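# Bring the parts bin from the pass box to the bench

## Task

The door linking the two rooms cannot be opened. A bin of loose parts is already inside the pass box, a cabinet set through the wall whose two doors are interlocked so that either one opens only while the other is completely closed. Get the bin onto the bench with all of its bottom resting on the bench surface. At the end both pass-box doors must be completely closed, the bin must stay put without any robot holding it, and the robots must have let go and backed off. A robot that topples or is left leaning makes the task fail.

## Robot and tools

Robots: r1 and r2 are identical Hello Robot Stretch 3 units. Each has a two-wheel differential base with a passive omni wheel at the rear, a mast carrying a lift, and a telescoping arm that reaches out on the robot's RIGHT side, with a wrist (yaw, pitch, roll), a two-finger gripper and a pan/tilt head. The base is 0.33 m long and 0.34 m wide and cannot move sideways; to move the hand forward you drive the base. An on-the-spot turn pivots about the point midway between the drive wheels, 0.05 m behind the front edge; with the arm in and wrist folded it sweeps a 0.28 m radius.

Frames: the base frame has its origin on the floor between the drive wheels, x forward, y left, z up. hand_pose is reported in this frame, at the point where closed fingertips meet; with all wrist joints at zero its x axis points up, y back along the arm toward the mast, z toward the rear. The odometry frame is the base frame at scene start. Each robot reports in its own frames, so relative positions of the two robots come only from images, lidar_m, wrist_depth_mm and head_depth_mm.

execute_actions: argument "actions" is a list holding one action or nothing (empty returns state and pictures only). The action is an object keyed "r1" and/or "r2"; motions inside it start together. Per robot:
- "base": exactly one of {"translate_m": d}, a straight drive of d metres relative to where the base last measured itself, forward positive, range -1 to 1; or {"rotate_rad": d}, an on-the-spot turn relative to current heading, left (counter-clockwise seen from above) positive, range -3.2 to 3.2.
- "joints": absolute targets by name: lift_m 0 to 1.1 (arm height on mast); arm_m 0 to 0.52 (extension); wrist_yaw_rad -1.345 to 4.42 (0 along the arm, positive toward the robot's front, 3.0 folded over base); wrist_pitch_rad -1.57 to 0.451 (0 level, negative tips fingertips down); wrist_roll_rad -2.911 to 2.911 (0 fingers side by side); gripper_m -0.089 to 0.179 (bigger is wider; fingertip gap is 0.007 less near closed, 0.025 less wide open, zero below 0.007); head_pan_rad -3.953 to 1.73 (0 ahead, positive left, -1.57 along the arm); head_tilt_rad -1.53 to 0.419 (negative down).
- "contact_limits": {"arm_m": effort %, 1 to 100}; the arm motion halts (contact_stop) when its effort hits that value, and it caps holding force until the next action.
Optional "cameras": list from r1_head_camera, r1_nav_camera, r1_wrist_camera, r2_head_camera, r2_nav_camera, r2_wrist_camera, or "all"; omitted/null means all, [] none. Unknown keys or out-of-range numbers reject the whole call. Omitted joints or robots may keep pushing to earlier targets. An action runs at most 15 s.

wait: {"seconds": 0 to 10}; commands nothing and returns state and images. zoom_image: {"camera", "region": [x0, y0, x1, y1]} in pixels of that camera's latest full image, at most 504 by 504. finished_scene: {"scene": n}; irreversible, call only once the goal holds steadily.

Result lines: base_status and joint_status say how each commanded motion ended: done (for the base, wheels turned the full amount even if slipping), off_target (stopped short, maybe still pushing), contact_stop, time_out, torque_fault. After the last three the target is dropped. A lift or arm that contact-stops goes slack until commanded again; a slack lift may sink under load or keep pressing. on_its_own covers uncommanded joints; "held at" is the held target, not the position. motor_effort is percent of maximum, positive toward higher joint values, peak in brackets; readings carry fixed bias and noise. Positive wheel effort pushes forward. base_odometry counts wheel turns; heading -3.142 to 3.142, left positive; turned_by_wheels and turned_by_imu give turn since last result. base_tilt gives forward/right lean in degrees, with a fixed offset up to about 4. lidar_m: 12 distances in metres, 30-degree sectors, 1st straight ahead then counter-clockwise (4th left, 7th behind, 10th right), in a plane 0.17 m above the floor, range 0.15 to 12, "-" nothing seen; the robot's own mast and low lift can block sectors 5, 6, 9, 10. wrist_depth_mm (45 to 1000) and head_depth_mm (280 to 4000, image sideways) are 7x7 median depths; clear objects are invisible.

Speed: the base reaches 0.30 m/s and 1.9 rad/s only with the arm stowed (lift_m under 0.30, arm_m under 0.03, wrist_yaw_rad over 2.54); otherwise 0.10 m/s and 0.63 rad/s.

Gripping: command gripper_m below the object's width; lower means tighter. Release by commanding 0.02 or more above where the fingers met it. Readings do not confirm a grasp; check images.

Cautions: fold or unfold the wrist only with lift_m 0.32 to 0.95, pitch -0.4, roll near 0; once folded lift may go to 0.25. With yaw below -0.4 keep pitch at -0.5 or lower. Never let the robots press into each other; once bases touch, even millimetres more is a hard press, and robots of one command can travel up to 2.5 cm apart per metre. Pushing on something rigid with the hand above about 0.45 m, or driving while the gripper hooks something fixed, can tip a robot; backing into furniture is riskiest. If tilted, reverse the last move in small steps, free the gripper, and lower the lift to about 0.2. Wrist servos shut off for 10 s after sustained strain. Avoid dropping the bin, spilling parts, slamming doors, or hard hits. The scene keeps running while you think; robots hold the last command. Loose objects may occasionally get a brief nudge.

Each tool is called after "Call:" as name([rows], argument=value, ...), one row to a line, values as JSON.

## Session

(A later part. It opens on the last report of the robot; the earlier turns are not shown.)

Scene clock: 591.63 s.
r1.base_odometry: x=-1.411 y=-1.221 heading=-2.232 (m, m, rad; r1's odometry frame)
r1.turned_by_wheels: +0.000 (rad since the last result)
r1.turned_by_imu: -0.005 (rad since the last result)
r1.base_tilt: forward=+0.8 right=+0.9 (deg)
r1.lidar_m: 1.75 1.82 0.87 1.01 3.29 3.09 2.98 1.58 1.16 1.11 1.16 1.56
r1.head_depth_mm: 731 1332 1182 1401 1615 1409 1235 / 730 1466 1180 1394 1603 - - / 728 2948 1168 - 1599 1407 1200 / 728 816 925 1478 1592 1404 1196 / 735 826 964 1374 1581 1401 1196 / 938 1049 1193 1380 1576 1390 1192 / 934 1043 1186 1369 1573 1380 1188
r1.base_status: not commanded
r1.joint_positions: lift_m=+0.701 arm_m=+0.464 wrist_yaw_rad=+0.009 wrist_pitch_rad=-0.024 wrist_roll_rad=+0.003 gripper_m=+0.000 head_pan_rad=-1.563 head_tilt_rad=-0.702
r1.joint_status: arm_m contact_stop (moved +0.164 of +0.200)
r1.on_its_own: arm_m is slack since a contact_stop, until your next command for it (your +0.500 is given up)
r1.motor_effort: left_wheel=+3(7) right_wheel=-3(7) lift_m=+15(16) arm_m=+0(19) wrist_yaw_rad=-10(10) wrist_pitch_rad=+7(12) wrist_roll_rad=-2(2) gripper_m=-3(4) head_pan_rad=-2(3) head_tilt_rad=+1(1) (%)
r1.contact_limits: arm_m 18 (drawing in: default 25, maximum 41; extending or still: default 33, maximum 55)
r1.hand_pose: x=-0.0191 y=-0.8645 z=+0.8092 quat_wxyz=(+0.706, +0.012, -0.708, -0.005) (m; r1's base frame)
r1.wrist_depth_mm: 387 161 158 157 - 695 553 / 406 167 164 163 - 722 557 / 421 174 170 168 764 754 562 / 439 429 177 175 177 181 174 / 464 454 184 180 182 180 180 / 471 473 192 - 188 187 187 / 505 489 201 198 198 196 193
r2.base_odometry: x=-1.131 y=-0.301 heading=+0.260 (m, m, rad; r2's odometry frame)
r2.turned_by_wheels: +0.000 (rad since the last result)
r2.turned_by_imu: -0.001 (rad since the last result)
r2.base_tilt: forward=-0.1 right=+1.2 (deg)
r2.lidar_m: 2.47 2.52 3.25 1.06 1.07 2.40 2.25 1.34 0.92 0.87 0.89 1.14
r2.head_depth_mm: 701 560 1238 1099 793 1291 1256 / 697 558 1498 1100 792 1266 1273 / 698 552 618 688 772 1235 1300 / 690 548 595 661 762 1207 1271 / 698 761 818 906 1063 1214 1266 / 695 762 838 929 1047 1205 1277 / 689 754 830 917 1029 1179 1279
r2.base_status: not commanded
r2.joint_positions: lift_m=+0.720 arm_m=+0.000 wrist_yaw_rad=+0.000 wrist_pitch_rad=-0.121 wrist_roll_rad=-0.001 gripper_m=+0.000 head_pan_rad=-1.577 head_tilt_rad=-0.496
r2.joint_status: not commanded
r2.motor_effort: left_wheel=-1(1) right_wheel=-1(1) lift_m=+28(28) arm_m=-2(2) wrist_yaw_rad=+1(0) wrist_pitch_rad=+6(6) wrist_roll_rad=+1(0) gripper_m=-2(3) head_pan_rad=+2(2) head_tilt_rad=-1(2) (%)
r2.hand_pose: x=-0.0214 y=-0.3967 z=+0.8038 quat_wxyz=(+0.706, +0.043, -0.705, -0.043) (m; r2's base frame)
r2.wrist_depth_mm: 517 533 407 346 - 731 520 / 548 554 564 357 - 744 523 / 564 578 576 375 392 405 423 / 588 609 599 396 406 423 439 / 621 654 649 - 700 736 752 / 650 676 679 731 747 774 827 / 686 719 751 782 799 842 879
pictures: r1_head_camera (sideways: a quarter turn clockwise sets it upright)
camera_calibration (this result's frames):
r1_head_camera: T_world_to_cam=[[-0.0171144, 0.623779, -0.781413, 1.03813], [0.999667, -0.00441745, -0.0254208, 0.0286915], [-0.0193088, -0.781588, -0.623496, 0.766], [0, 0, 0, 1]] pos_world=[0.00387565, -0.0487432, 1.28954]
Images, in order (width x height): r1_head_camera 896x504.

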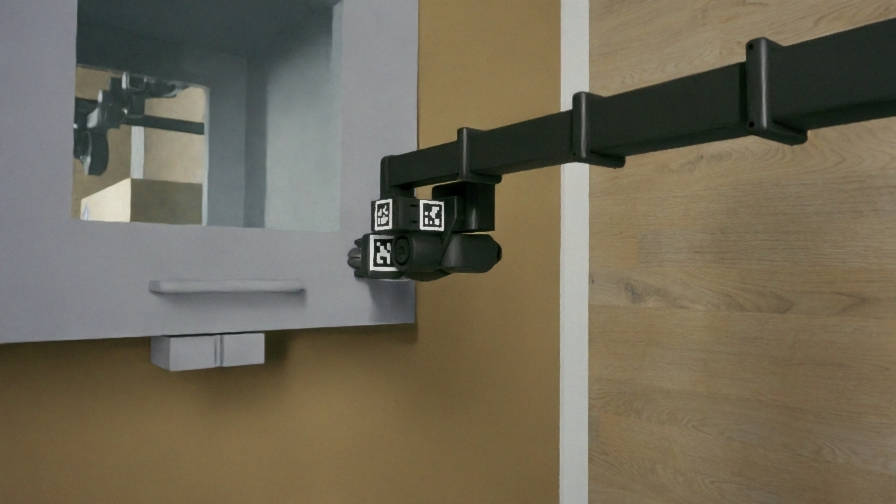

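Call:
execute_actions([
  {"r1":{"joints":{"arm_m":0.1,"head_tilt_rad":-0.45}}},
], cameras=["r1_head_camera","r2_head_camera"])

Scene clock: 598.40 s.
r1.base_odometry: x=-1.411 y=-1.221 heading=-2.232 (m, m, rad; r1's odometry frame)
r1.turned_by_wheels: +0.000 (rad since the last result)
r1.turned_by_imu: -0.001 (rad since the last result)
r1.base_tilt: forward=+0.9 right=+0.9 (deg)
r1.lidar_m: 1.75 1.82 0.87 1.01 3.29 3.08 2.98 1.58 1.16 1.12 1.16 1.56
r1.head_depth_mm: 940 795 1327 1259 1021 1457 1385 / 939 793 1941 1360 1017 1458 1385 / 937 788 3362 1353 1008 1452 1382 / 936 787 844 928 1007 1425 1461 / 931 803 859 917 1298 1442 1373 / 927 999 1081 1179 1292 1435 1368 / 929 1000 1081 1179 1284 1430 1372
r1.base_status: not commanded
r1.joint_positions: lift_m=+0.701 arm_m=+0.100 wrist_yaw_rad=+0.001 wrist_pitch_rad=-0.022 wrist_roll_rad=+0.003 gripper_m=+0.000 head_pan_rad=-1.563 head_tilt_rad=-0.458
r1.joint_status: all done
r1.motor_effort: left_wheel=+0(3) right_wheel=+1(2) lift_m=+15(16) arm_m=-4(3) wrist_yaw_rad=-1(9) wrist_pitch_rad=+6(7) wrist_roll_rad=-2(2) gripper_m=-3(3) head_pan_rad=-2(3) head_tilt_rad=+2(13) (%)
r1.hand_pose: x=-0.0213 y=-0.5009 z=+0.8097 quat_wxyz=(+0.706, +0.008, -0.708, -0.008) (m; r1's base frame)
r1.wrist_depth_mm: 724 735 509 500 - 813 496 / 750 755 773 517 - 842 514 / 789 780 780 534 548 540 538 / 807 824 819 561 559 550 547 / 834 855 859 831 846 857 835 / 864 872 883 - 887 878 864 / 926 929 932 945 918 930 904
r2.base_odometry: x=-1.131 y=-0.301 heading=+0.260 (m, m, rad; r2's odometry frame)
r2.turned_by_wheels: +0.000 (rad since the last result)
r2.turned_by_imu: -0.002 (rad since the last result)
r2.base_tilt: forward=+0.0 right=+1.0 (deg)
r2.lidar_m: 2.47 2.51 3.23 1.06 1.07 2.39 2.25 1.33 0.92 0.87 0.88 1.15
r2.head_depth_mm: 699 561 1235 1098 793 1276 1264 / 695 556 1817 1103 792 1276 1259 / 695 551 618 687 773 1234 1296 / 693 548 597 662 762 1217 1277 / 694 757 820 905 1061 1212 1277 / 698 760 837 933 1041 1206 1281 / 692 756 827 918 1028 1190 1285
r2.base_status: not commanded
r2.joint_positions: lift_m=+0.720 arm_m=+0.000 wrist_yaw_rad=+0.000 wrist_pitch_rad=-0.121 wrist_roll_rad=-0.001 gripper_m=+0.000 head_pan_rad=-1.577 head_tilt_rad=-0.496
r2.joint_status: not commanded
r2.motor_effort: left_wheel=-1(1) right_wheel=-1(0) lift_m=+28(28) arm_m=-1(1) wrist_yaw_rad=+0(0) wrist_pitch_rad=+6(6) wrist_roll_rad=+0(1) gripper_m=-3(2) head_pan_rad=+2(2) head_tilt_rad=-1(2) (%)
r2.hand_pose: x=-0.0214 y=-0.3967 z=+0.8038 quat_wxyz=(+0.706, +0.043, -0.705, -0.043) (m; r2's base frame)
r2.wrist_depth_mm: 519 531 412 343 - 744 519 / 540 553 568 361 - 741 524 / 559 574 594 375 399 404 420 / 595 601 605 399 408 433 444 / 614 646 664 - 716 729 757 / 655 680 676 722 743 779 795 / 693 704 767 770 816 818 872
pictures: r1_head_camera (sideways: a quarter turn clockwise sets it upright), r2_head_camera (sideways: a quarter turn clockwise sets it upright)
camera_calibration (this result's frames):
r1_head_camera: T_world_to_cam=[[-0.0155848, 0.415963, -0.909248, 1.20482], [0.99971, -0.0102257, -0.0218134, 0.0240023], [-0.0183713, -0.909324, -0.415683, 0.495612], [0, 0, 0, 1]] pos_world=[0.00388658, -0.0502448, 1.30202]
r2_head_camera: T_world_to_cam=[[0.0286411, 0.504792, -0.862766, 1.14365], [0.999471, -0.0011481, 0.0325075, -0.0401038], [0.015419, -0.86324, -0.504558, 0.618865], [0, 0, 0, 1]] pos_world=[-0.00221501, -0.0431214, 1.30026]
Images, in order (width x height): r1_head_camera 896x504, r2_head_camera 896x504.

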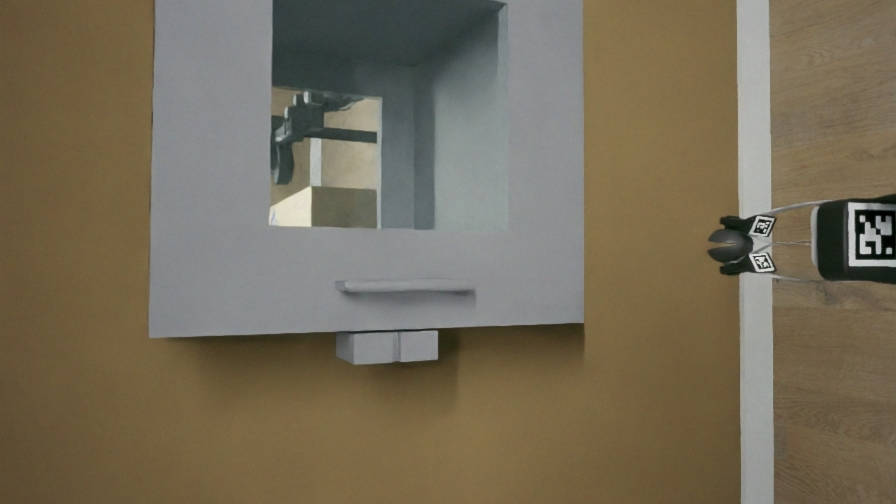

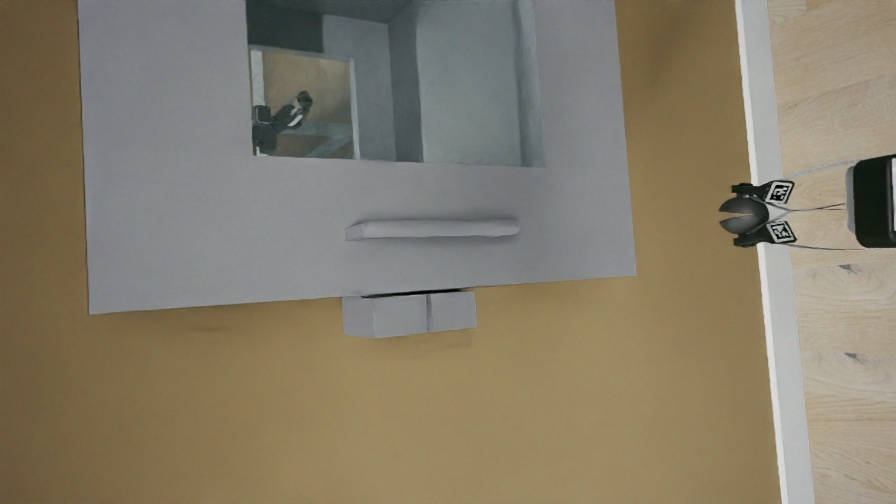

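Both appear shut.

Call:
finished_scene(scene=2)

The scene is finished: the task was done.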